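# Move the X-marked box into the tote by the door

## Task

Find the box whose top shows the letter X and place only that box inside the tote near the door, fully within the tote's rim with nothing overhanging. All other boxes must stay on their desks. The robot must not tip over or finish leaning, and the result only counts if the box stays in place without the robot holding it.

## Robot and tools

Robot: a Hello Robot Stretch 3 with one arm. It has a two-wheel base (0.33 m long, 0.34 m wide), a lift that moves the arm up and down a mast, and a telescoping arm that reaches out to the robot's RIGHT side. There is no sideways drive, so to shift the gripper forward or back you drive the base. Spins happen about the point midway between the drive wheels, 0.05 m behind the front edge. With the arm pulled in and the wrist folded, the wrist pokes up to 0.06 m past the right side and a spin sweeps a 0.28 m radius; an unfolded, level gripper reaches beyond that.

Frames: the base frame has its origin on the floor between the drive wheels, x ahead, y to the left, z up. hand_pose is reported in it, located where the closed fingertips meet; with all wrist joints at zero its x axis is up, y runs back along the arm toward the mast, z toward the rear. Fingertips are round pads 0.04 m wide and sit a bit nearer the wrist when wide open. The odometry frame is where the base frame was when the scene began.

execute_actions: argument actions is a list holding one action or none (empty = just report state and images). Optional cameras lists any of head_camera, nav_camera, wrist_camera, all (omitted, null or ["all"] = every camera; [] = none). An action may contain:
- base: exactly one key. translate_m is a relative drive distance in metres from the current spot, -1 to 1, positive forward. rotate_rad is a relative in-place turn in radians, -3.2 to 3.2, positive to the left (counter-clockwise seen from above). Counted from the base position in the latest reported state.
- joints: an object of absolute targets by name, one number each: lift_m 0 to 1.1 (arm height); arm_m 0 to 0.52 (reach); wrist_yaw_rad -1.345 to 4.42 (0 along the arm, positive toward the front, 3.0 folded over the base); wrist_pitch_rad -1.57 to 0.451 (0 level, negative tips fingers down); wrist_roll_rad -2.911 to 2.911 (0 = fingers side by side); gripper_m -0.089 to 0.179 (larger is wider; the true fingertip gap is less than the value, by 0.007 near closed and 0.025 fully open, and zero below 0.007); head_pan_rad -3.953 to 1.73 (0 ahead, positive left, -1.57 faces along the arm); head_tilt_rad -1.53 to 0.419 (negative looks down). Done-tolerances: lift and arm ±0.004, wrist yaw/roll ±0.02, pitch ±0.05, gripper ±0.004, head ±0.02.
- contact_limits: only arm_m, a motor_effort percent 1 to 100 at which the arm motion halts (contact_stop); it also caps holding force until the next action. Too low halts immediately.
Base and joint motions start together. Unmentioned joints or base may still be driving to an earlier target. Unknown keys or out-of-range numbers reject the whole call. Each action lasts at most 15 s. If a result reports a stop, later motion calls in that same reply are skipped.

wait: seconds 0 to 10; commands nothing and returns the same report. zoom_image: camera plus region [x0, y0, x1, y1] in pixels (origin top-left, at most 504 by 504) of that camera's newest full image. finished_scene: scene number; ends the scene irreversibly after the last command is held and reports success.

Result lines: pictures names the image order. base_status and joint_status tell how each motion ended: done (for the base, wheels turned the commanded amount even if slipping), off_target (stopped short, may still push), contact_stop, time_out, torque_fault (target dropped). on_its_own covers things not commanded; "held at" there is the held target, not the actual position. joint_positions gives readings. motor_effort is percent of max, positive toward larger joint values, peak in brackets; readings carry fixed biases and noise, and a resting effort outside its rest range means pushing or carrying. Positive wheel effort pushes forward. base_odometry counts wheel turns only; heading -3.142 to 3.142, left positive; turned_by_wheels and turned_by_imu give turn since the last result. base_tilt in degrees (forward and right positive, up to about 4 degrees fixed error). lidar_m: 12 distances in metres, 30-degree sectors starting straight ahead and going counter-clockwise (4th left, 7th behind, 10th right), scanning a plane 0.17 m above the floor, 0.15 to 12 m, "-" = nothing; it sees table legs not tops, misses glass and thin legs, and the robot can block sectors 5, 6, 9, 10. wrist_depth_mm (45 to 1000) and head_depth_mm (280 to 4000, sideways image) are 7x7 grids of median depths read from top left.

Speed: base is fast (0.30 m/s, 1.9 rad/s) only when stowed: lift_m under 0.30, arm_m under 0.03, wrist_yaw_rad over 2.54; otherwise 0.10 m/s and 0.63 rad/s.

Gripping: command gripper_m below the object's width to grasp; smaller squeezes harder, but the stall guard may ease off and let heavy items slip (send a new value to re-squeeze). Open at least 0.02 above the contact value to release. Neither reading nor done proves a grasp; check images.

Cautions: arm and lift halt and go slack on firm contact; a slack lift may sag under load or be pushed up by closing fingers on a surface. Base, wrist and head never stop on contact. Long hard wrist loads cause a 10 s torque_fault. Fold or unfold the wrist only with lift_m 0.32 to 0.95, wrist_pitch_rad -0.4 and roll near 0; once folded, lift may go to 0.25. With yaw below -0.4 keep pitch at -0.5 or lower. Pushing the arm into something solid with the gripper above about 0.45 m can tip the robot, more so with a high contact limit or a repeated push. Don't drive while the gripper pushes or hooks something fixed; if snagged, reverse in small steps, free the gripper, and lower lift_m to about 0.2 if still leaning. Avoid drops, slams and hard shoves. Loose objects may occasionally be nudged by outside forces.

Each tool is called after ">>>" as a command line: name --argument value for each argument, lists and objects as JSON in quotes; but a table of rows of numbers goes row by row, as --pt "numbers of a row", without its own name.

## Session

>>> execute_actions --actions '[]'

Scene clock: 0.00 s.
base_odometry: x=+0.000 y=+0.000 heading=+0.000 (m, m, rad; odometry frame)
turned_by_wheels: +0.000 (rad since the last result)
turned_by_imu: +0.000 (rad since the last result)
base_tilt: forward=-0.3 right=+0.0 (deg)
lidar_m: 1.03 0.89 0.90 1.04 1.81 2.20 0.97 0.84 0.84 0.97 1.21 1.25
head_depth_mm: 1631 1626 1604 1603 1593 1544 1039 / 1628 1634 1648 1654 1672 1622 1033 / 1420 1416 1429 1441 1449 1452 1027 / 1244 1256 1262 1263 1269 1271 1218 / 1118 1122 1126 1131 1134 1143 1147 / 1011 1012 1015 1018 1024 1030 1033 / 921 927 930 931 936 936 941
base_status: not commanded
joint_positions: lift_m=+0.378 arm_m=+0.000 wrist_yaw_rad=+2.986 wrist_pitch_rad=-0.478 wrist_roll_rad=-0.002 gripper_m=+0.037 head_pan_rad=-0.001 head_tilt_rad=+0.004
joint_status: not commanded
motor_effort: left_wheel=+0 right_wheel=+0 lift_m=+28 arm_m=+0 wrist_yaw_rad=+0 wrist_pitch_rad=+8 wrist_roll_rad=+0 gripper_m=+0 head_pan_rad=+0 head_tilt_rad=+3 (%)
hand_pose: x=+0.0123 y=+0.0687 z=+0.3773 quat_wxyz=(+0.221, +0.697, +0.114, +0.673) (m; base frame)
wrist_depth_mm: - - - - 912 783 681 / - - - - 978 826 742 / - - - - 995 867 784 / 862 883 832 848 842 846 801 / 698 697 719 696 719 705 701 / 598 611 - 599 603 601 598 / 521 523 - 534 513 520 516
pictures: head_camera (sideways: a quarter turn clockwise sets it upright), nav_camera (sideways: a quarter turn counterclockwise sets it upright), wrist_camera
Images, in order (width x height): head_camera 896x504, nav_camera 672x504, wrist_camera 644x364.

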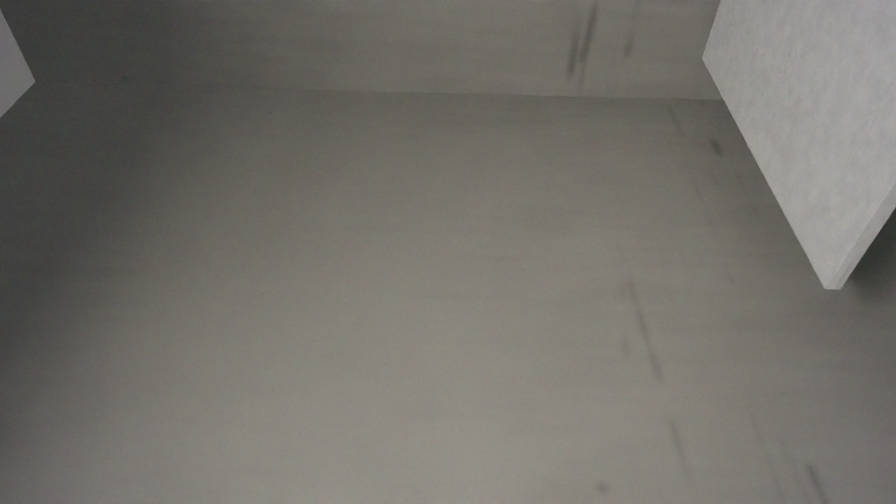

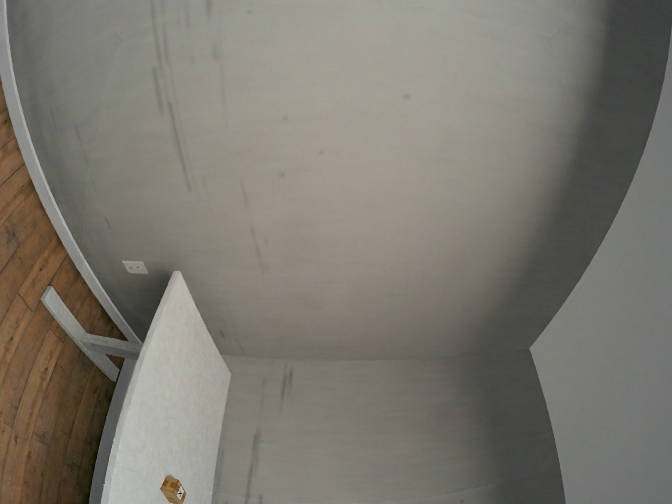

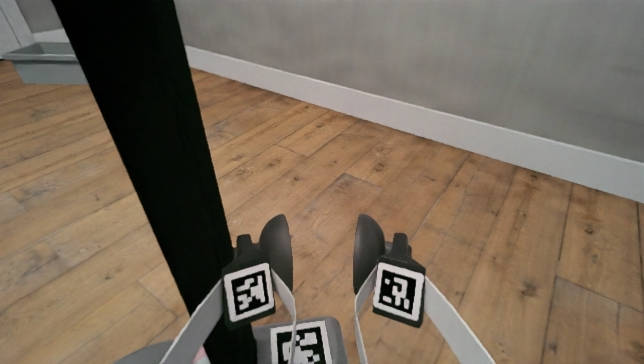

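>>> execute_actions --actions '[{"joints":{"head_pan_rad":-1.0,"head_tilt_rad":-0.6}}]' --cameras '["head_camera","nav_camera"]'

>>> execute_actions --actions '[{"joints":{"head_pan_rad":-2.6,"head_tilt_rad":-0.6}}]' --cameras '["head_camera","nav_camera"]'

>>> execute_actions --actions '[{"joints":{"head_pan_rad":-3.9,"head_tilt_rad":-0.6}}]' --cameras '["head_camera","nav_camera"]'

Scene clock: 1.30 s.
base_odometry: x=+0.000 y=+0.000 heading=+0.000 (m, m, rad; odometry frame)
turned_by_wheels: +0.000 (rad since the last result)
turned_by_imu: +0.000 (rad since the last result)
base_tilt: forward=-0.1 right=+0.0 (deg)
lidar_m: 1.04 0.89 0.90 1.04 1.80 2.20 0.97 0.84 0.84 0.97 1.21 1.25
head_depth_mm: 1409 1506 1489 1116 1664 1503 1256 / 1383 1539 1543 1062 1675 1489 1257 / 1360 1504 1517 1055 1844 1484 1251 / 1330 1476 1506 1047 1778 1489 1244 / 1304 1449 1485 1036 1764 1471 1239 / 1282 1414 1468 1029 1742 1474 1236 / 1257 1386 1449 1024 1684 1454 1223
base_status: not commanded
joint_positions: lift_m=+0.378 arm_m=+0.000 wrist_yaw_rad=+2.986 wrist_pitch_rad=-0.478 wrist_roll_rad=-0.002 gripper_m=+0.037 head_pan_rad=-0.993 head_tilt_rad=-0.592
joint_status: all done
motor_effort: left_wheel=+0(0) right_wheel=+0(0) lift_m=+28(28) arm_m=+0(0) wrist_yaw_rad=+0(0) wrist_pitch_rad=+8(8) wrist_roll_rad=+0(1) gripper_m=+0(0) head_pan_rad=-4(45) head_tilt_rad=-6(46) (%)
hand_pose: x=+0.0123 y=+0.0687 z=+0.3773 quat_wxyz=(+0.221, +0.697, +0.114, +0.673) (m; base frame)
wrist_depth_mm: - - - - 883 779 688 / - - - - 963 853 739 / - - - - - 908 785 / 822 847 836 870 855 857 794 / 695 695 721 694 716 696 707 / 599 592 - 604 614 601 605 / 514 524 - 549 508 510 520
pictures: head_camera (sideways: a quarter turn clockwise sets it upright), nav_camera (sideways: a quarter turn counterclockwise sets it upright)
Images, in order (width x height): head_camera 896x504, nav_camera 672x504.

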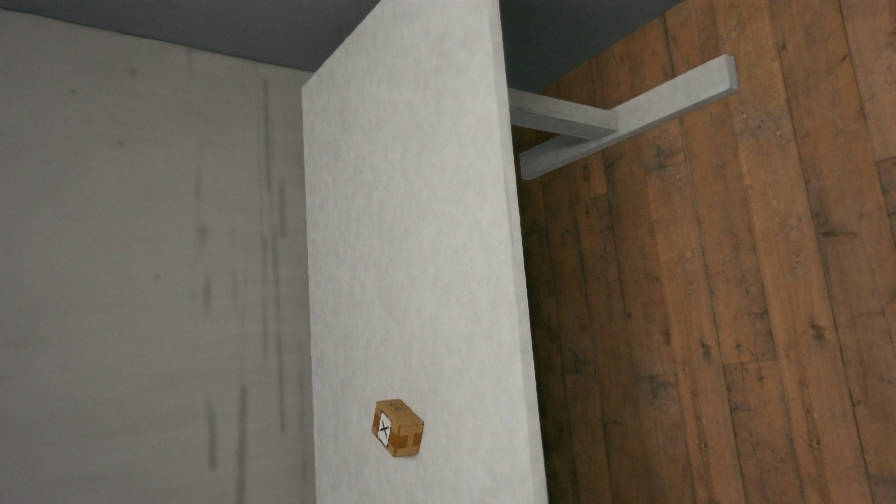

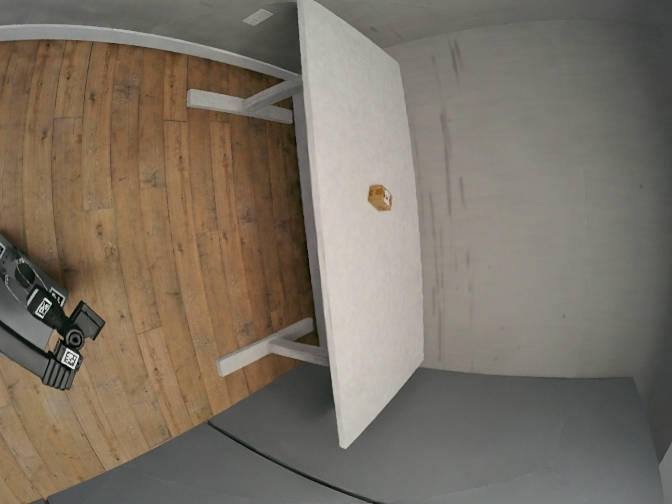

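Scene clock: 2.70 s.
base_odometry: x=+0.000 y=+0.000 heading=+0.000 (m, m, rad; odometry frame)
turned_by_wheels: +0.000 (rad since the last result)
turned_by_imu: +0.000 (rad since the last result)
base_tilt: forward=-0.2 right=+0.0 (deg)
lidar_m: 1.03 0.89 0.89 1.04 1.81 2.20 0.97 0.84 0.84 0.97 1.21 1.25
head_depth_mm: 770 858 971 1119 1324 1469 1256 / 751 835 942 1084 1270 1440 1255 / 729 817 918 1049 1214 1405 1244 / 713 791 884 1005 1166 1362 1247 / 697 769 861 977 1124 1327 1231 / 682 750 835 940 1085 1270 1237 / 666 732 814 915 1044 1221 1235
base_status: not commanded
joint_positions: lift_m=+0.378 arm_m=+0.000 wrist_yaw_rad=+2.986 wrist_pitch_rad=-0.478 wrist_roll_rad=-0.002 gripper_m=+0.037 head_pan_rad=-2.593 head_tilt_rad=-0.592
joint_status: all done
motor_effort: left_wheel=-1(0) right_wheel=+0(0) lift_m=+28(28) arm_m=+0(0) wrist_yaw_rad=+0(0) wrist_pitch_rad=+7(8) wrist_roll_rad=+0(0) gripper_m=+0(1) head_pan_rad=-4(44) head_tilt_rad=-6(5) (%)
hand_pose: x=+0.0123 y=+0.0687 z=+0.3773 quat_wxyz=(+0.221, +0.697, +0.114, +0.673) (m; base frame)
wrist_depth_mm: - - - - 902 785 682 / - - - - 972 846 725 / - - - - - 883 767 / 822 850 834 852 870 860 788 / 687 702 736 694 701 698 709 / 598 596 - 588 613 600 605 / 522 529 - 542 516 512 519
pictures: head_camera (sideways: a quarter turn clockwise sets it upright), nav_camera (sideways: a quarter turn counterclockwise sets it upright)
Images, in order (width x height): head_camera 896x504, nav_camera 672x504.

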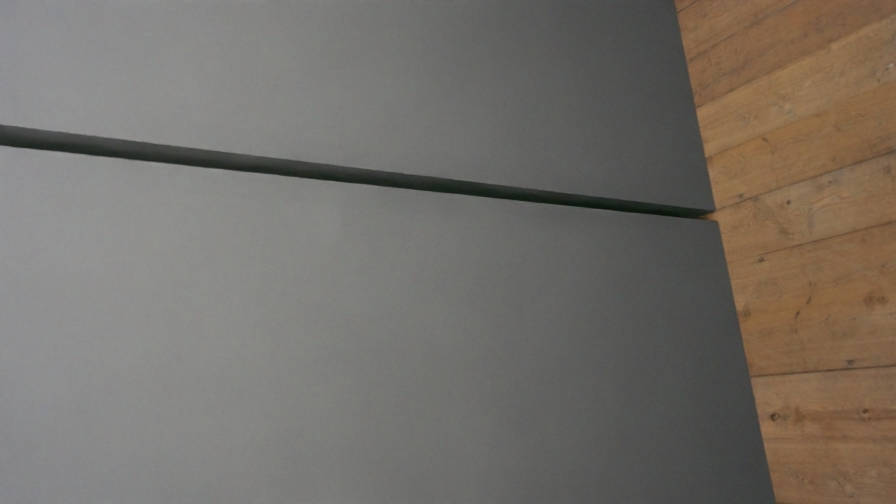

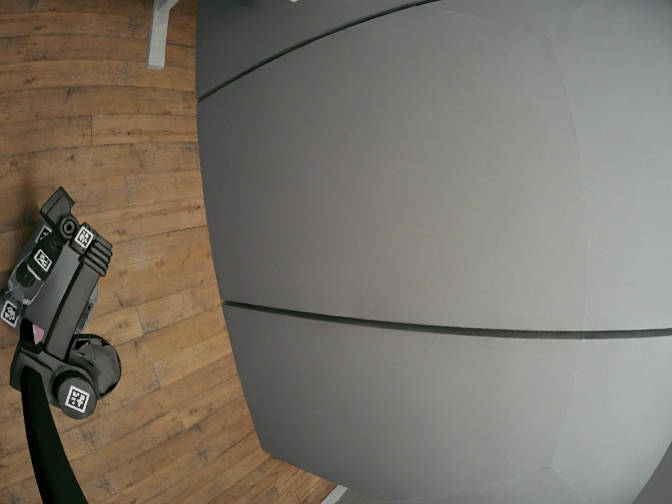

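Scene clock: 3.93 s.
base_odometry: x=+0.000 y=+0.000 heading=+0.000 (m, m, rad; odometry frame)
turned_by_wheels: +0.000 (rad since the last result)
turned_by_imu: +0.000 (rad since the last result)
base_tilt: forward=-0.2 right=+0.0 (deg)
lidar_m: 1.03 0.90 0.90 1.04 1.80 2.20 0.97 0.84 0.84 0.97 1.21 1.24
head_depth_mm: - - - - - - 1230 / 1880 2068 - - - - - / 1886 2068 2348 2404 1875 1506 - / 1897 2109 2352 2360 1837 1478 1238 / 1890 2107 2352 2371 1806 1469 1239 / 1933 2112 2375 2362 1803 1463 1232 / 1936 2142 2397 2327 1803 1460 1229
base_status: not commanded
joint_positions: lift_m=+0.378 arm_m=+0.000 wrist_yaw_rad=+2.986 wrist_pitch_rad=-0.478 wrist_roll_rad=-0.002 gripper_m=+0.037 head_pan_rad=-3.893 head_tilt_rad=-0.592
joint_status: all done
motor_effort: left_wheel=+0(0) right_wheel=+0(0) lift_m=+28(28) arm_m=+0(0) wrist_yaw_rad=+0(0) wrist_pitch_rad=+8(8) wrist_roll_rad=+0(1) gripper_m=-1(1) head_pan_rad=-4(46) head_tilt_rad=-5(6) (%)
hand_pose: x=+0.0123 y=+0.0687 z=+0.3773 quat_wxyz=(+0.221, +0.697, +0.114, +0.673) (m; base frame)
wrist_depth_mm: - - - - 915 782 687 / - - - - 965 832 716 / - - - - - 909 769 / 832 836 844 841 816 854 800 / 724 709 719 684 697 692 722 / 604 587 - 601 621 589 592 / 512 533 - 539 508 523 515
pictures: head_camera (sideways: a quarter turn clockwise sets it upright), nav_camera (sideways: a quarter turn counterclockwise sets it upright)
Images, in order (width x height): head_camera 896x504, nav_camera 672x504.

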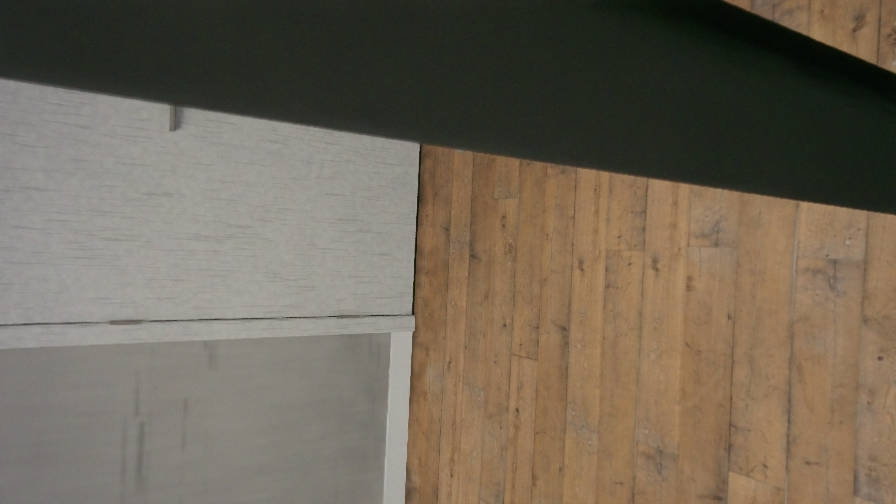

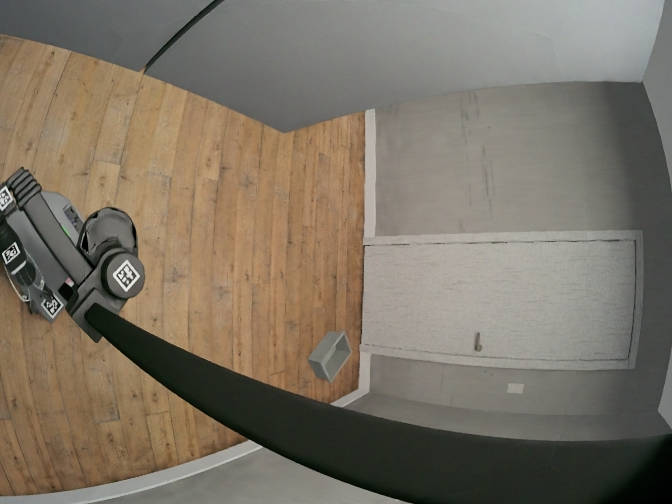

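>>> execute_actions --actions '[{"base":{"rotate_rad":-0.72},"joints":{"head_pan_rad":0,"head_tilt_rad":-0.7,"wrist_pitch_rad":-0.4}}]' --cameras '[]'

>>> execute_actions --actions '[{"base":{"translate_m":0.4},"joints":{"lift_m":0.93}}]' --cameras '["head_camera"]'

>>> execute_actions --actions '[{"base":{"rotate_rad":1.57},"joints":{"head_pan_rad":-1.57,"head_tilt_rad":-0.8,"wrist_yaw_rad":0,"gripper_m":0.15}}]'

Scene clock: 6.63 s.
base_odometry: x=+0.000 y=+0.000 heading=-0.720 (m, m, rad; odometry frame)
turned_by_wheels: -0.720 (rad since the last result)
turned_by_imu: -0.704 (rad since the last result)
base_tilt: forward=-0.1 right=-0.1 (deg)
lidar_m: 1.54 1.18 0.91 0.90 0.95 1.38 2.20 1.11 0.85 0.84 0.89 1.21
head_depth_mm: 1291 1455 1232 995 1682 1405 1203 / 1297 1454 1224 989 1679 1402 1195 / 1308 1464 1217 977 1676 1389 1191 / 1312 1472 1148 1009 1664 1377 1187 / 1325 1470 1190 1004 1653 1373 1180 / 1328 1481 1179 996 1635 1380 1183 / 1343 1481 1172 1483 1602 1369 1173
base_status: done
joint_positions: lift_m=+0.378 arm_m=+0.000 wrist_yaw_rad=+2.986 wrist_pitch_rad=-0.423 wrist_roll_rad=-0.002 gripper_m=+0.037 head_pan_rad=-0.007 head_tilt_rad=-0.691
joint_status: all done
motor_effort: left_wheel=+1(6) right_wheel=-2(5) lift_m=+28(28) arm_m=+0(0) wrist_yaw_rad=+0(0) wrist_pitch_rad=+13(12) wrist_roll_rad=+0(0) gripper_m=-1(1) head_pan_rad=+5(46) head_tilt_rad=-6(22) (%)
hand_pose: x=+0.0135 y=+0.0760 z=+0.3895 quat_wxyz=(+0.202, +0.700, +0.095, +0.679) (m; base frame)
wrist_depth_mm: 821 - 881 903 898 904 926 / 881 - 916 936 - - - / 943 - - - - - - / 954 881 936 966 935 899 879 / 734 757 781 758 770 744 760 / 627 639 - 622 659 619 623 / 544 540 - 564 543 545 542
pictures: none
No camera images: the call's "cameras" was empty. Leave "cameras" out to get every camera's image.

Scene clock: 12.50 s.
base_odometry: x=+0.301 y=-0.264 heading=-0.720 (m, m, rad; odometry frame)
turned_by_wheels: +0.000 (rad since the last result)
turned_by_imu: +0.001 (rad since the last result)
base_tilt: forward=-0.2 right=+0.0 (deg)
lidar_m: 1.15 0.90 0.88 0.86 0.92 1.33 2.60 1.14 0.88 0.87 0.91 0.95
head_depth_mm: 942 1058 1154 925 739 615 1201 / 954 1066 1166 915 734 625 1199 / 953 1078 1157 913 730 625 1195 / 966 1084 1165 901 726 624 1186 / 966 1092 1175 900 721 635 1182 / 974 1101 1182 893 717 632 1174 / 984 1107 1165 887 714 644 1175
base_status: done
joint_positions: lift_m=+0.930 arm_m=+0.000 wrist_yaw_rad=+2.986 wrist_pitch_rad=-0.421 wrist_roll_rad=-0.002 gripper_m=+0.037 head_pan_rad=-0.007 head_tilt_rad=-0.691
joint_status: all done
motor_effort: left_wheel=+2(6) right_wheel=-1(2) lift_m=+34(38) arm_m=+0(0) wrist_yaw_rad=+0(0) wrist_pitch_rad=+12(12) wrist_roll_rad=+0(0) gripper_m=+1(0) head_pan_rad=+5(4) head_tilt_rad=-6(6) (%)
hand_pose: x=+0.0135 y=+0.0762 z=+0.9416 quat_wxyz=(+0.201, +0.700, +0.094, +0.679) (m; base frame)
wrist_depth_mm: 779 - 809 858 860 876 871 / 848 - 905 923 963 966 993 / 929 - 948 - - 824 826 / - - - - - 655 627 / - - - - - - 508 / - - - - - - 428 / - - - - - - -
pictures: head_camera (sideways: a quarter turn clockwise sets it upright)
Images, in order (width x height): head_camera 896x504.

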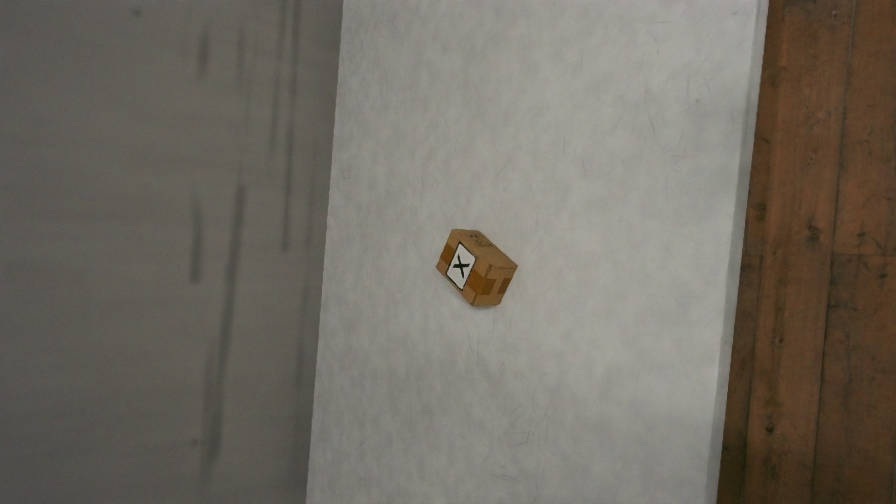

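Scene clock: 15.97 s.
base_odometry: x=+0.301 y=-0.264 heading=+0.850 (m, m, rad; odometry frame)
turned_by_wheels: +1.570 (rad since the last result)
turned_by_imu: +1.534 (rad since the last result)
base_tilt: forward=-0.2 right=+0.0 (deg)
lidar_m: 0.86 0.91 1.31 2.59 1.16 0.89 0.87 0.91 0.93 1.15 0.90 0.88
head_depth_mm: 970 1111 1032 859 - - 1114 / 977 1116 1026 853 - - 1113 / 984 1125 1022 860 - - 1111 / 988 1130 1014 802 - 1290 1127 / 998 1140 1005 821 666 1281 1143 / 1008 1154 999 798 665 1298 1141 / 1013 1152 989 791 660 1295 1141
base_status: done
joint_positions: lift_m=+0.930 arm_m=+0.000 wrist_yaw_rad=+0.003 wrist_pitch_rad=-0.421 wrist_roll_rad=-0.002 gripper_m=+0.150 head_pan_rad=-1.563 head_tilt_rad=-0.790
joint_status: all done
motor_effort: left_wheel=-2(5) right_wheel=+2(7) lift_m=+34(34) arm_m=+0(0) wrist_yaw_rad=-4(6) wrist_pitch_rad=+12(12) wrist_roll_rad=+0(0) gripper_m=+0(82) head_pan_rad=-3(46) head_tilt_rad=-7(22) (%)
hand_pose: x=-0.0208 y=-0.3691 z=+0.9416 quat_wxyz=(+0.693, +0.149, -0.690, -0.147) (m; base frame)
wrist_depth_mm: 889 842 839 806 807 819 816 / 959 936 912 904 912 888 841 / 891 796 810 823 795 850 838 / 622 623 628 622 629 622 631 / 511 513 500 476 515 532 499 / 416 - 419 425 423 - 419 / 368 356 366 361 362 356 362
pictures: head_camera (sideways: a quarter turn clockwise sets it upright), nav_camera (sideways: a quarter turn counterclockwise sets it upright), wrist_camera
Images, in order (width x height): head_camera 896x504, nav_camera 672x504, wrist_camera 644x364.

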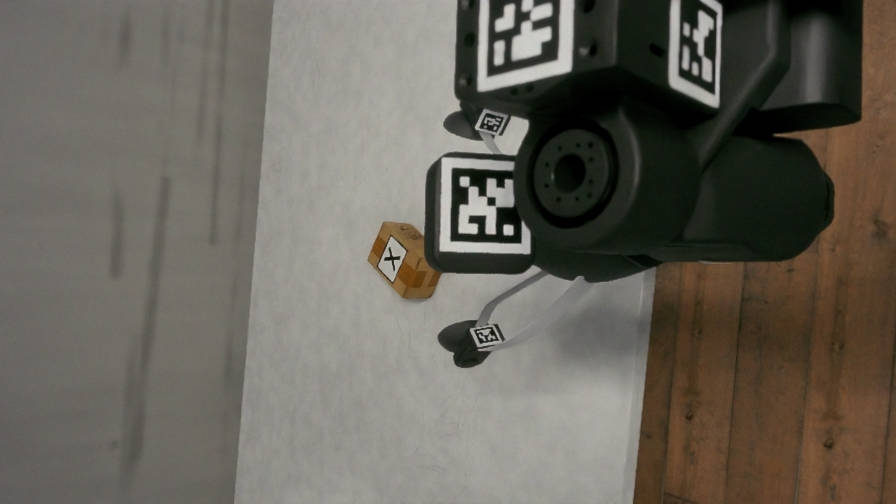

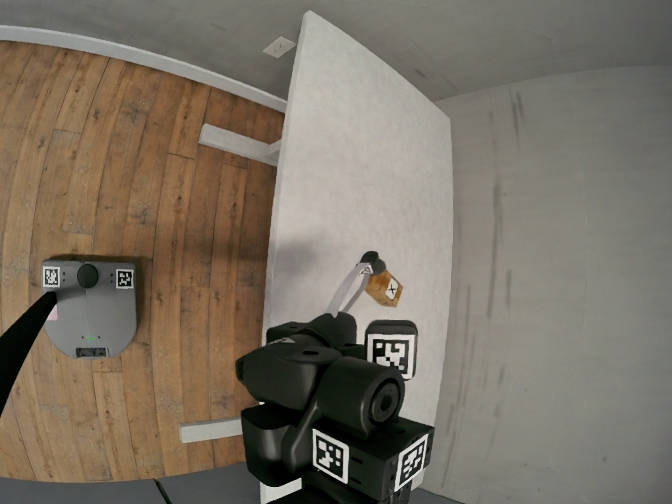

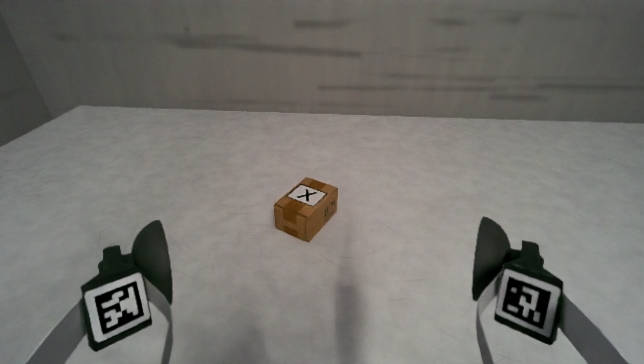

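>>> execute_actions --actions '[{"base":{"translate_m":0.12},"joints":{"wrist_yaw_rad":-0.55,"wrist_pitch_rad":-0.7,"arm_m":0.28,"gripper_m":0.17}}]'

Scene clock: 19.30 s.
base_odometry: x=+0.380 y=-0.174 heading=+0.850 (m, m, rad; odometry frame)
turned_by_wheels: +0.000 (rad since the last result)
turned_by_imu: +0.000 (rad since the last result)
base_tilt: forward=-0.2 right=+0.0 (deg)
lidar_m: 0.75 0.79 1.13 2.58 1.33 1.01 0.98 1.00 1.18 1.16 0.84 0.76
head_depth_mm: 974 1065 - 796 666 1277 1164 / 983 - 992 813 677 1296 1158 / 991 - - 788 674 1298 1154 / 997 1117 959 808 671 1314 1150 / 1006 1147 1003 804 667 1313 1142 / 1011 1159 996 795 665 1297 1138 / 1018 1145 986 793 677 1277 1140
base_status: done
joint_positions: lift_m=+0.930 arm_m=+0.280 wrist_yaw_rad=-0.547 wrist_pitch_rad=-0.709 wrist_roll_rad=-0.002 gripper_m=+0.170 head_pan_rad=-1.563 head_tilt_rad=-0.790
joint_status: all done
motor_effort: left_wheel=-2(3) right_wheel=+2(4) lift_m=+34(34) arm_m=+4(5) wrist_yaw_rad=-3(6) wrist_pitch_rad=+5(10) wrist_roll_rad=+1(1) gripper_m=+0(77) head_pan_rad=-3(4) head_tilt_rad=-7(7) (%)
hand_pose: x=-0.1146 y=-0.5771 z=+0.8833 quat_wxyz=(+0.573, +0.058, -0.704, -0.416) (m; base frame)
wrist_depth_mm: 502 559 630 662 681 693 703 / 539 542 562 549 550 560 561 / 468 462 463 478 479 476 474 / 404 402 406 406 405 413 419 / 362 369 352 346 362 365 366 / 324 321 308 309 325 325 326 / - 290 291 290 296 293 290
pictures: head_camera (sideways: a quarter turn clockwise sets it upright), nav_camera (sideways: a quarter turn counterclockwise sets it upright), wrist_camera
Images, in order (width x height): head_camera 896x504, nav_camera 672x504, wrist_camera 644x364.

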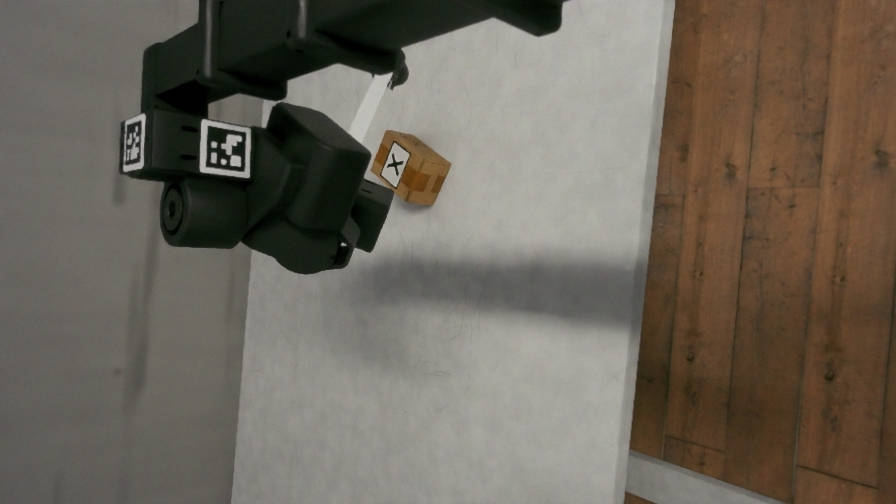

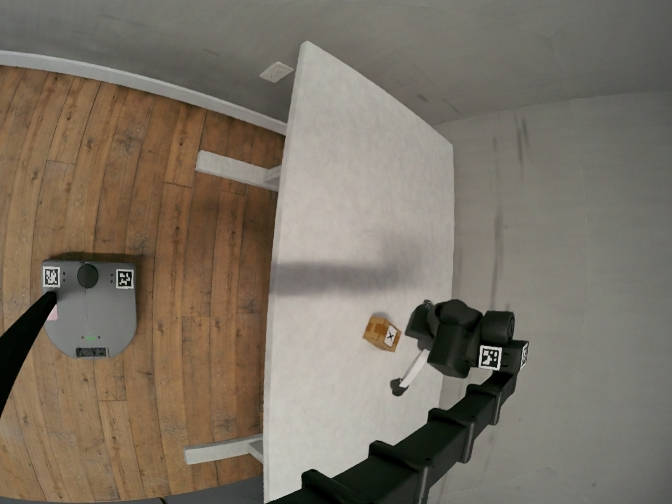

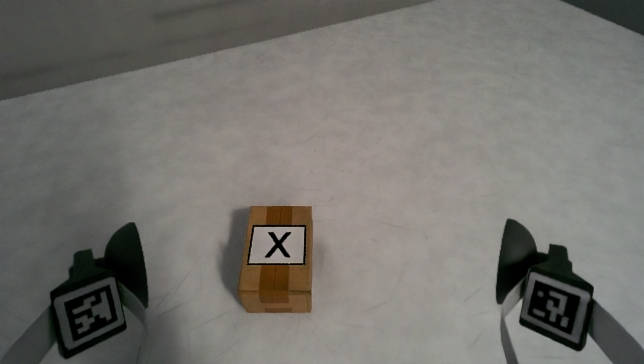

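>>> execute_actions --actions '[{"joints":{"arm_m":0.35,"lift_m":0.86}}]' --cameras '["head_camera","wrist_camera"]'

Scene clock: 21.10 s.
base_odometry: x=+0.380 y=-0.174 heading=+0.850 (m, m, rad; odometry frame)
turned_by_wheels: +0.000 (rad since the last result)
turned_by_imu: +0.000 (rad since the last result)
base_tilt: forward=-0.2 right=+0.0 (deg)
lidar_m: 0.75 0.79 1.13 2.58 1.32 1.01 0.99 1.00 1.19 1.16 0.84 0.76
head_depth_mm: 977 1116 1070 - - 1282 1139 / 983 1097 - 793 677 1295 1155 / 991 1091 - 788 674 1290 1153 / 994 1135 1046 803 670 1315 1153 / 1005 1150 998 805 668 1306 1145 / 1013 1164 996 798 662 1300 1142 / 1025 1152 988 792 677 1282 1134
base_status: not commanded
joint_positions: lift_m=+0.860 arm_m=+0.350 wrist_yaw_rad=-0.547 wrist_pitch_rad=-0.709 wrist_roll_rad=-0.002 gripper_m=+0.170 head_pan_rad=-1.563 head_tilt_rad=-0.790
joint_status: all done
motor_effort: left_wheel=-2(2) right_wheel=+2(2) lift_m=+21(31) arm_m=+4(3) wrist_yaw_rad=-3(3) wrist_pitch_rad=+5(5) wrist_roll_rad=+1(0) gripper_m=+0(0) head_pan_rad=-4(4) head_tilt_rad=-6(7) (%)
hand_pose: x=-0.1146 y=-0.6471 z=+0.8138 quat_wxyz=(+0.573, +0.058, -0.704, -0.416) (m; base frame)
wrist_depth_mm: 455 497 528 523 527 530 524 / 420 426 426 426 429 431 437 / 358 358 365 365 368 369 368 / 315 314 316 313 319 317 323 / 280 282 281 221 280 283 284 / 253 249 247 198 251 251 252 / - 224 226 179 227 228 224
pictures: head_camera (sideways: a quarter turn clockwise sets it upright), wrist_camera
Images, in order (width x height): head_camera 896x504, wrist_camera 644x364.

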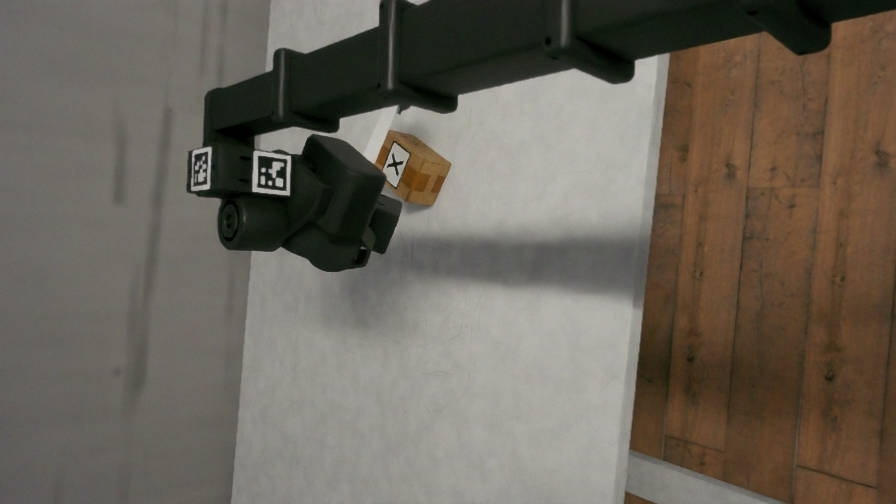

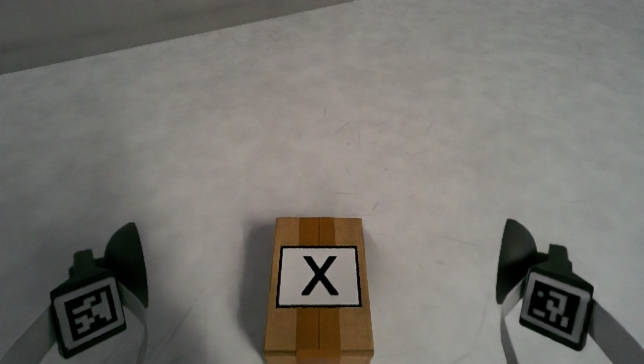

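>>> execute_actions --actions '[{"joints":{"lift_m":0.82}}]' --cameras '["wrist_camera"]'

>>> execute_actions --actions '[{"joints":{"gripper_m":0.03}}]' --cameras '["head_camera","wrist_camera"]'

Scene clock: 22.43 s.
base_odometry: x=+0.380 y=-0.174 heading=+0.850 (m, m, rad; odometry frame)
turned_by_wheels: +0.000 (rad since the last result)
turned_by_imu: +0.000 (rad since the last result)
base_tilt: forward=-0.1 right=+0.0 (deg)
lidar_m: 0.75 0.79 1.13 2.59 1.32 1.01 0.99 1.00 1.18 1.15 0.83 0.76
head_depth_mm: 977 1119 1035 848 - - - / 983 1123 - 799 670 1302 1158 / 988 1127 - 789 674 1296 1151 / 999 1141 1044 785 669 1314 1145 / 1006 1146 1001 800 667 1312 1139 / 1008 1161 996 798 663 1299 1139 / 1020 1147 984 793 676 1290 1135
base_status: not commanded
joint_positions: lift_m=+0.820 arm_m=+0.350 wrist_yaw_rad=-0.547 wrist_pitch_rad=-0.709 wrist_roll_rad=-0.002 gripper_m=+0.170 head_pan_rad=-1.563 head_tilt_rad=-0.790
joint_status: all done
motor_effort: left_wheel=-2(2) right_wheel=+2(2) lift_m=+22(23) arm_m=+4(4) wrist_yaw_rad=-3(3) wrist_pitch_rad=+5(5) wrist_roll_rad=+0(0) gripper_m=+0(0) head_pan_rad=-4(3) head_tilt_rad=-7(7) (%)
hand_pose: x=-0.1146 y=-0.6471 z=+0.7738 quat_wxyz=(+0.573, +0.058, -0.704, -0.416) (m; base frame)
wrist_depth_mm: 431 431 436 434 442 433 445 / 353 353 355 361 362 359 363 / 299 301 301 303 304 307 307 / 259 261 265 199 264 262 267 / 233 236 233 176 235 238 235 / 213 209 208 157 210 211 212 / - 187 185 148 190 190 188
pictures: wrist_camera
Images, in order (width x height): wrist_camera 644x364.

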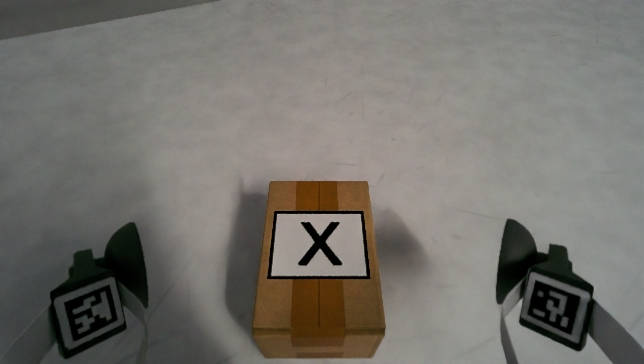

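Scene clock: 24.33 s.
base_odometry: x=+0.380 y=-0.174 heading=+0.850 (m, m, rad; odometry frame)
turned_by_wheels: +0.000 (rad since the last result)
turned_by_imu: +0.000 (rad since the last result)
base_tilt: forward=-0.2 right=-0.1 (deg)
lidar_m: 0.75 0.79 1.13 2.59 1.32 1.01 0.99 1.00 1.18 1.15 0.83 0.76
head_depth_mm: 975 1115 1040 847 - - - / 983 1121 - 792 669 1299 1159 / 993 1129 - 788 673 1294 1151 / 995 1141 1046 783 669 1307 1151 / 1003 1147 1001 800 667 1304 1144 / 1015 1163 997 794 663 1305 1136 / 1020 1151 984 793 676 1290 1137
base_status: not commanded
joint_positions: lift_m=+0.820 arm_m=+0.350 wrist_yaw_rad=-0.547 wrist_pitch_rad=-0.709 wrist_roll_rad=-0.002 gripper_m=+0.030 head_pan_rad=-1.563 head_tilt_rad=-0.790
joint_status: all done
motor_effort: left_wheel=-2(2) right_wheel=+2(2) lift_m=+21(21) arm_m=+4(4) wrist_yaw_rad=-3(4) wrist_pitch_rad=+5(6) wrist_roll_rad=+0(0) gripper_m=-9(85) head_pan_rad=-3(3) head_tilt_rad=-7(7) (%)
hand_pose: x=-0.1146 y=-0.6471 z=+0.7738 quat_wxyz=(+0.573, +0.058, -0.704, -0.416) (m; base frame)
wrist_depth_mm: 433 433 435 433 438 436 439 / 351 356 359 359 360 358 365 / 301 303 302 304 305 304 309 / 261 264 265 262 263 265 266 / 233 232 231 175 239 234 235 / 207 206 - 157 - 211 211 / 188 188 185 147 187 191 193
pictures: head_camera (sideways: a quarter turn clockwise sets it upright), wrist_camera
Images, in order (width x height): head_camera 896x504, wrist_camera 644x364.

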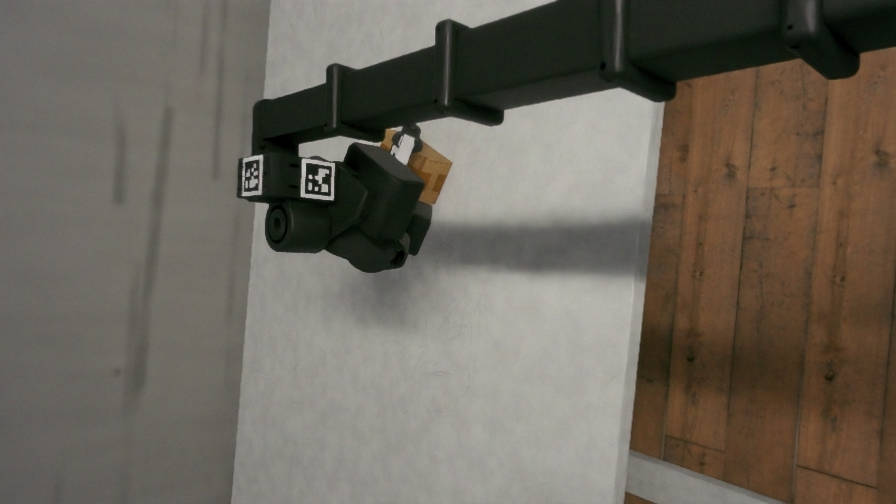

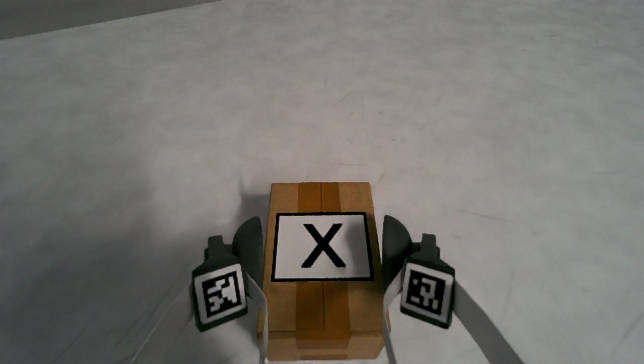

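Grip a bit high but okay; squeeze more and lift.

>>> execute_actions --actions '[{"joints":{"gripper_m":-0.01}}]' --cameras '[]'

>>> execute_actions --actions '[{"joints":{"lift_m":0.9}}]' --cameras '["wrist_camera"]'

>>> execute_actions --actions '[{"base":{"rotate_rad":1.57},"joints":{"arm_m":0,"wrist_yaw_rad":0,"wrist_pitch_rad":-0.4,"head_pan_rad":-0.2,"head_tilt_rad":-0.6}}]'

Scene clock: 25.33 s.
base_odometry: x=+0.380 y=-0.174 heading=+0.850 (m, m, rad; odometry frame)
turned_by_wheels: +0.000 (rad since the last result)
turned_by_imu: +0.000 (rad since the last result)
base_tilt: forward=-0.1 right=+0.0 (deg)
lidar_m: 0.75 0.79 1.13 2.59 1.32 1.01 0.98 1.00 1.18 1.16 0.84 0.76
head_depth_mm: 975 1111 1035 847 - - - / 986 1116 - 803 668 1297 1161 / 991 1128 - 788 676 1295 1155 / 996 1143 1044 785 671 1311 1147 / 1001 1149 1000 802 665 1303 1146 / 1012 1161 996 795 661 1304 1141 / 1022 1145 990 791 679 1279 1136
base_status: not commanded
joint_positions: lift_m=+0.820 arm_m=+0.350 wrist_yaw_rad=-0.547 wrist_pitch_rad=-0.709 wrist_roll_rad=-0.002 gripper_m=-0.009 head_pan_rad=-1.563 head_tilt_rad=-0.790
joint_status: all done
motor_effort: left_wheel=-3(2) right_wheel=+2(2) lift_m=+22(21) arm_m=+4(4) wrist_yaw_rad=-3(3) wrist_pitch_rad=+5(5) wrist_roll_rad=+0(1) gripper_m=-23(98) head_pan_rad=-3(4) head_tilt_rad=-7(7) (%)
hand_pose: x=-0.1146 y=-0.6471 z=+0.7738 quat_wxyz=(+0.573, +0.058, -0.704, -0.416) (m; base frame)
wrist_depth_mm: 429 429 427 435 437 437 442 / 354 356 356 359 362 361 362 / 304 302 303 304 308 306 308 / 263 260 263 264 264 265 266 / 232 232 234 175 239 234 235 / 208 207 - 157 - 211 213 / 188 189 186 148 186 191 191
pictures: none
No camera images: the call's "cameras" was empty. Leave "cameras" out to get every camera's image.

Scene clock: 26.90 s.
base_odometry: x=+0.380 y=-0.174 heading=+0.850 (m, m, rad; odometry frame)
turned_by_wheels: +0.000 (rad since the last result)
turned_by_imu: +0.000 (rad since the last result)
base_tilt: forward=-0.2 right=+0.0 (deg)
lidar_m: 0.75 0.79 1.13 2.58 1.32 1.01 0.99 1.00 1.18 1.16 0.83 0.76
head_depth_mm: 977 1097 - - 662 1278 1167 / 982 1074 991 816 679 1303 1161 / 992 - - 792 674 1296 1155 / 1000 1126 960 804 669 1304 1148 / 1002 1156 1000 804 667 1315 1144 / 1015 1159 998 798 665 1300 1142 / 1017 1152 988 790 678 1288 1136
base_status: not commanded
joint_positions: lift_m=+0.900 arm_m=+0.350 wrist_yaw_rad=-0.547 wrist_pitch_rad=-0.717 wrist_roll_rad=-0.002 gripper_m=-0.003 head_pan_rad=-1.563 head_tilt_rad=-0.790
joint_status: all done
on_its_own: gripper_m is held at -0.004, not at your -0.010, by its stall guard, which is still easing
motor_effort: left_wheel=-2(2) right_wheel=+2(2) lift_m=+35(36) arm_m=+4(4) wrist_yaw_rad=-3(3) wrist_pitch_rad=+10(10) wrist_roll_rad=+0(0) gripper_m=-20(22) head_pan_rad=-4(4) head_tilt_rad=-7(7) (%)
hand_pose: x=-0.1138 y=-0.6459 z=+0.8518 quat_wxyz=(+0.571, +0.061, -0.704, -0.418) (m; base frame)
wrist_depth_mm: 454 501 567 600 594 589 610 / 482 484 491 489 494 503 505 / 413 420 416 415 418 425 418 / 355 358 360 362 363 363 370 / 319 323 322 175 331 325 325 / 288 286 - 157 - 291 292 / 261 261 258 148 258 265 266
pictures: wrist_camera
Images, in order (width x height): wrist_camera 644x364.

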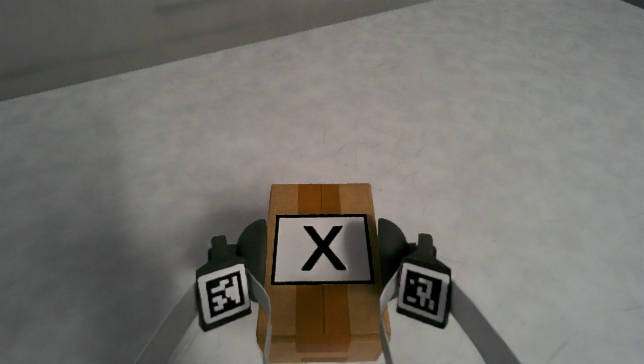

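Scene clock: 30.67 s.
base_odometry: x=+0.380 y=-0.174 heading=+2.420 (m, m, rad; odometry frame)
turned_by_wheels: +1.570 (rad since the last result)
turned_by_imu: +1.535 (rad since the last result)
base_tilt: forward=-0.2 right=+0.0 (deg)
lidar_m: 2.58 1.34 1.01 0.98 1.00 1.18 1.15 0.84 0.76 0.75 0.79 1.11
head_depth_mm: 1424 1457 1500 1533 1563 1465 1249 / 1810 1851 1928 1987 1806 1474 1246 / 2268 2493 2695 2367 1805 1462 1234 / 2258 2561 2791 2327 1796 1462 1229 / 2228 2450 2769 2314 1777 1461 1225 / 2193 2440 2739 2308 1772 1450 1219 / 2162 2378 2676 2300 1775 1433 1223
base_status: done
joint_positions: lift_m=+0.900 arm_m=+0.001 wrist_yaw_rad=-0.002 wrist_pitch_rad=-0.431 wrist_roll_rad=-0.002 gripper_m=-0.001 head_pan_rad=-0.207 head_tilt_rad=-0.606
joint_status: all done
on_its_own: gripper_m is held at -0.001, not at your -0.010, by its stall guard, which is not easing now
motor_effort: left_wheel=-1(7) right_wheel=+2(7) lift_m=+35(35) arm_m=-3(3) wrist_yaw_rad=+2(7) wrist_pitch_rad=+18(17) wrist_roll_rad=+1(0) gripper_m=-19(21) head_pan_rad=+4(44) head_tilt_rad=+4(26) (%)
hand_pose: x=-0.0219 y=-0.3682 z=+0.9093 quat_wxyz=(+0.692, +0.151, -0.690, -0.152) (m; base frame)
wrist_depth_mm: 462 468 469 462 453 452 444 / 512 506 497 493 490 490 477 / 553 554 552 546 542 536 534 / 632 617 613 564 596 595 585 / 704 707 658 175 657 665 465 / 802 800 - 158 - 745 709 / 946 928 928 148 895 871 847
pictures: head_camera (sideways: a quarter turn clockwise sets it upright), nav_camera (sideways: a quarter turn counterclockwise sets it upright), wrist_camera
Images, in order (width x height): head_camera 896x504, nav_camera 672x504, wrist_camera 644x364.

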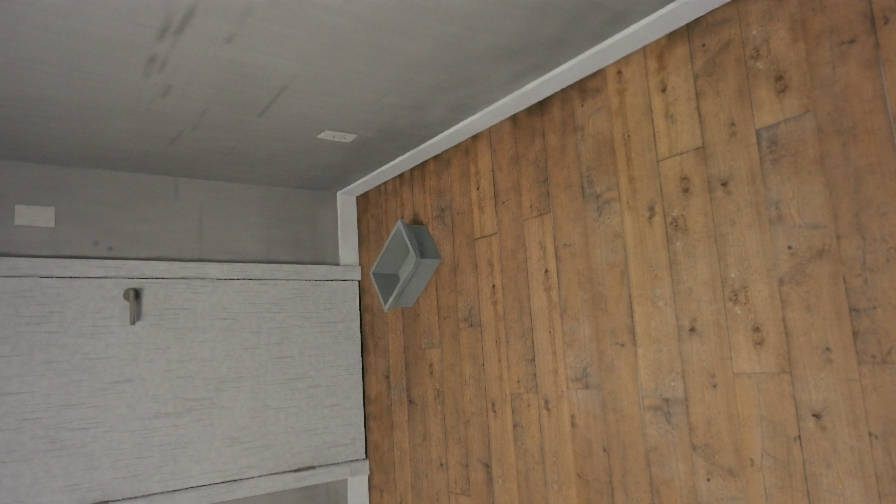

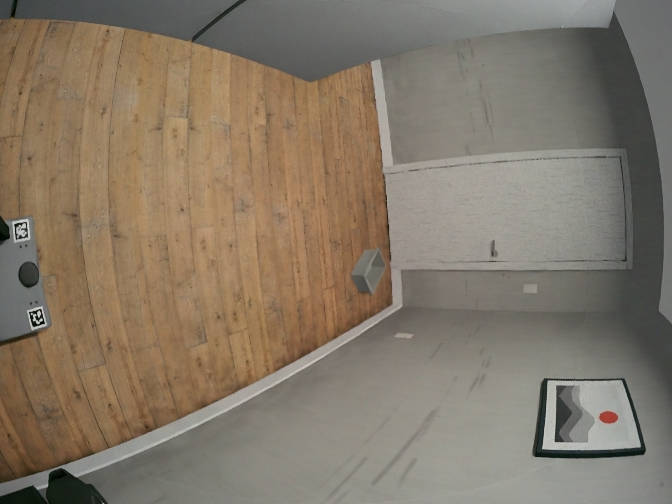

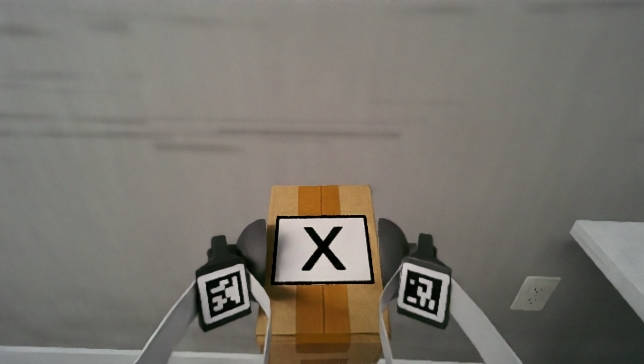

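>>> execute_actions --actions '[{"base":{"translate_m":0.6},"joints":{"wrist_yaw_rad":2.65,"lift_m":0.29,"head_pan_rad":-0.7,"head_tilt_rad":-1.0}}]' --cameras '["wrist_camera"]'

>>> execute_actions --actions '[{"base":{"translate_m":1.0}}]' --cameras '["head_camera"]'

Scene clock: 38.10 s.
base_odometry: x=-0.070 y=+0.223 heading=+2.420 (m, m, rad; odometry frame)
turned_by_wheels: +0.000 (rad since the last result)
turned_by_imu: +0.002 (rad since the last result)
base_tilt: forward=-0.2 right=-0.1 (deg)
lidar_m: 1.99 1.30 0.98 0.96 1.01 1.43 1.75 1.05 0.79 0.77 0.81 1.15
head_depth_mm: 831 931 1056 1216 1347 1240 1122 / 927 1045 1204 1418 1382 1237 1129 / 1041 1202 1420 1536 1374 1230 - / 1194 1403 1675 1557 1369 1227 1139 / 1391 1693 1781 1555 1357 1220 1104 / 1679 1990 1769 1541 1361 1212 1104 / 1917 2085 1727 1535 1346 1216 1098
base_status: done
joint_positions: lift_m=+0.290 arm_m=+0.001 wrist_yaw_rad=+2.647 wrist_pitch_rad=-0.431 wrist_roll_rad=-0.002 gripper_m=-0.001 head_pan_rad=-0.693 head_tilt_rad=-0.988
joint_status: all done
on_its_own: gripper_m is held at -0.001, not at your -0.010, by its stall guard, which is not easing now
motor_effort: left_wheel=-2(7) right_wheel=+2(6) lift_m=+22(34) arm_m=-3(3) wrist_yaw_rad=+4(7) wrist_pitch_rad=+17(17) wrist_roll_rad=+0(1) gripper_m=-20(20) head_pan_rad=-4(36) head_tilt_rad=-9(42) (%)
hand_pose: x=+0.0845 y=+0.0505 z=+0.3001 quat_wxyz=(+0.316, +0.706, -0.022, +0.634) (m; base frame)
wrist_depth_mm: 769 821 935 - - - - / 814 882 1000 - - - - / 847 913 973 989 990 - 983 / 745 754 768 760 743 759 769 / 614 608 615 176 642 614 607 / 535 516 - 157 - 513 521 / - 456 - 148 428 445 453
pictures: wrist_camera
Images, in order (width x height): wrist_camera 644x364.

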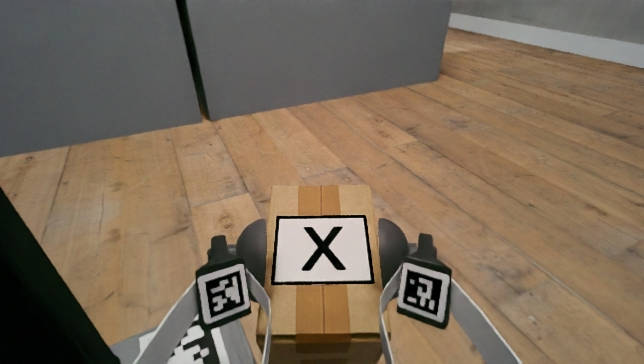

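Scene clock: 43.20 s.
base_odometry: x=-0.821 y=+0.884 heading=+2.420 (m, m, rad; odometry frame)
turned_by_wheels: +0.000 (rad since the last result)
turned_by_imu: +0.003 (rad since the last result)
base_tilt: forward=-0.2 right=-0.1 (deg)
lidar_m: 1.00 1.05 1.53 0.91 0.96 1.36 2.34 1.11 0.84 0.82 0.87 1.03
head_depth_mm: 888 994 1123 1301 1371 1239 1122 / 991 1117 1290 1497 1388 1236 1133 / 1112 1281 1508 1558 1353 1228 - / 1175 1410 1680 1557 1355 1220 1139 / 1099 1290 1563 1538 1338 1217 1102 / 1011 1174 1404 1542 1352 1210 1104 / 944 1077 1283 1483 1358 1211 1097
base_status: done
joint_positions: lift_m=+0.290 arm_m=+0.001 wrist_yaw_rad=+2.647 wrist_pitch_rad=-0.431 wrist_roll_rad=-0.002 gripper_m=-0.001 head_pan_rad=-0.694 head_tilt_rad=-0.988
joint_status: not commanded
on_its_own: gripper_m is held at -0.001, not at your -0.010, by its stall guard, which is not easing now
motor_effort: left_wheel=-3(6) right_wheel=+2(6) lift_m=+22(22) arm_m=-3(3) wrist_yaw_rad=+4(4) wrist_pitch_rad=+17(17) wrist_roll_rad=+1(0) gripper_m=-20(20) head_pan_rad=-3(3) head_tilt_rad=-8(9) (%)
hand_pose: x=+0.0845 y=+0.0506 z=+0.3001 quat_wxyz=(+0.316, +0.706, -0.022, +0.634) (m; base frame)
wrist_depth_mm: 722 780 - - - - 811 / 757 841 - - - - 824 / 808 898 968 953 993 1000 853 / 756 762 748 758 758 750 772 / 605 620 617 177 634 613 613 / 531 512 - 158 - 510 518 / - 456 - 148 439 446 449
pictures: head_camera (sideways: a quarter turn clockwise sets it upright)
Images, in order (width x height): head_camera 896x504.

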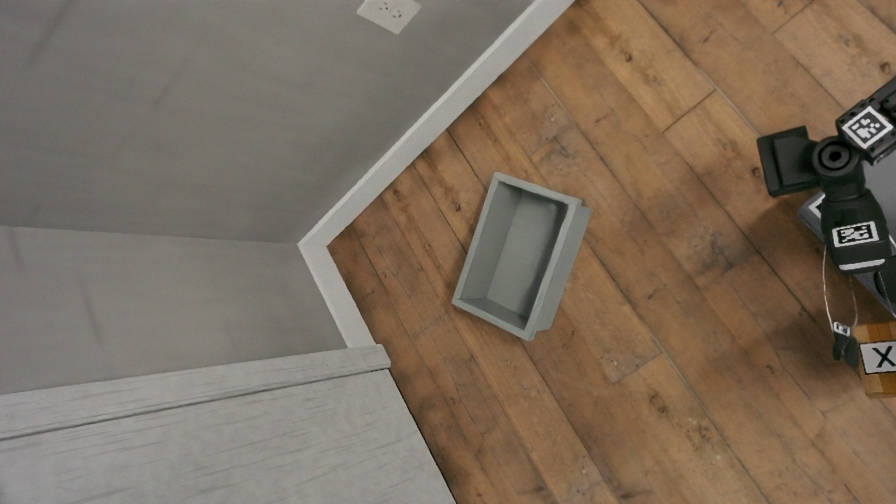

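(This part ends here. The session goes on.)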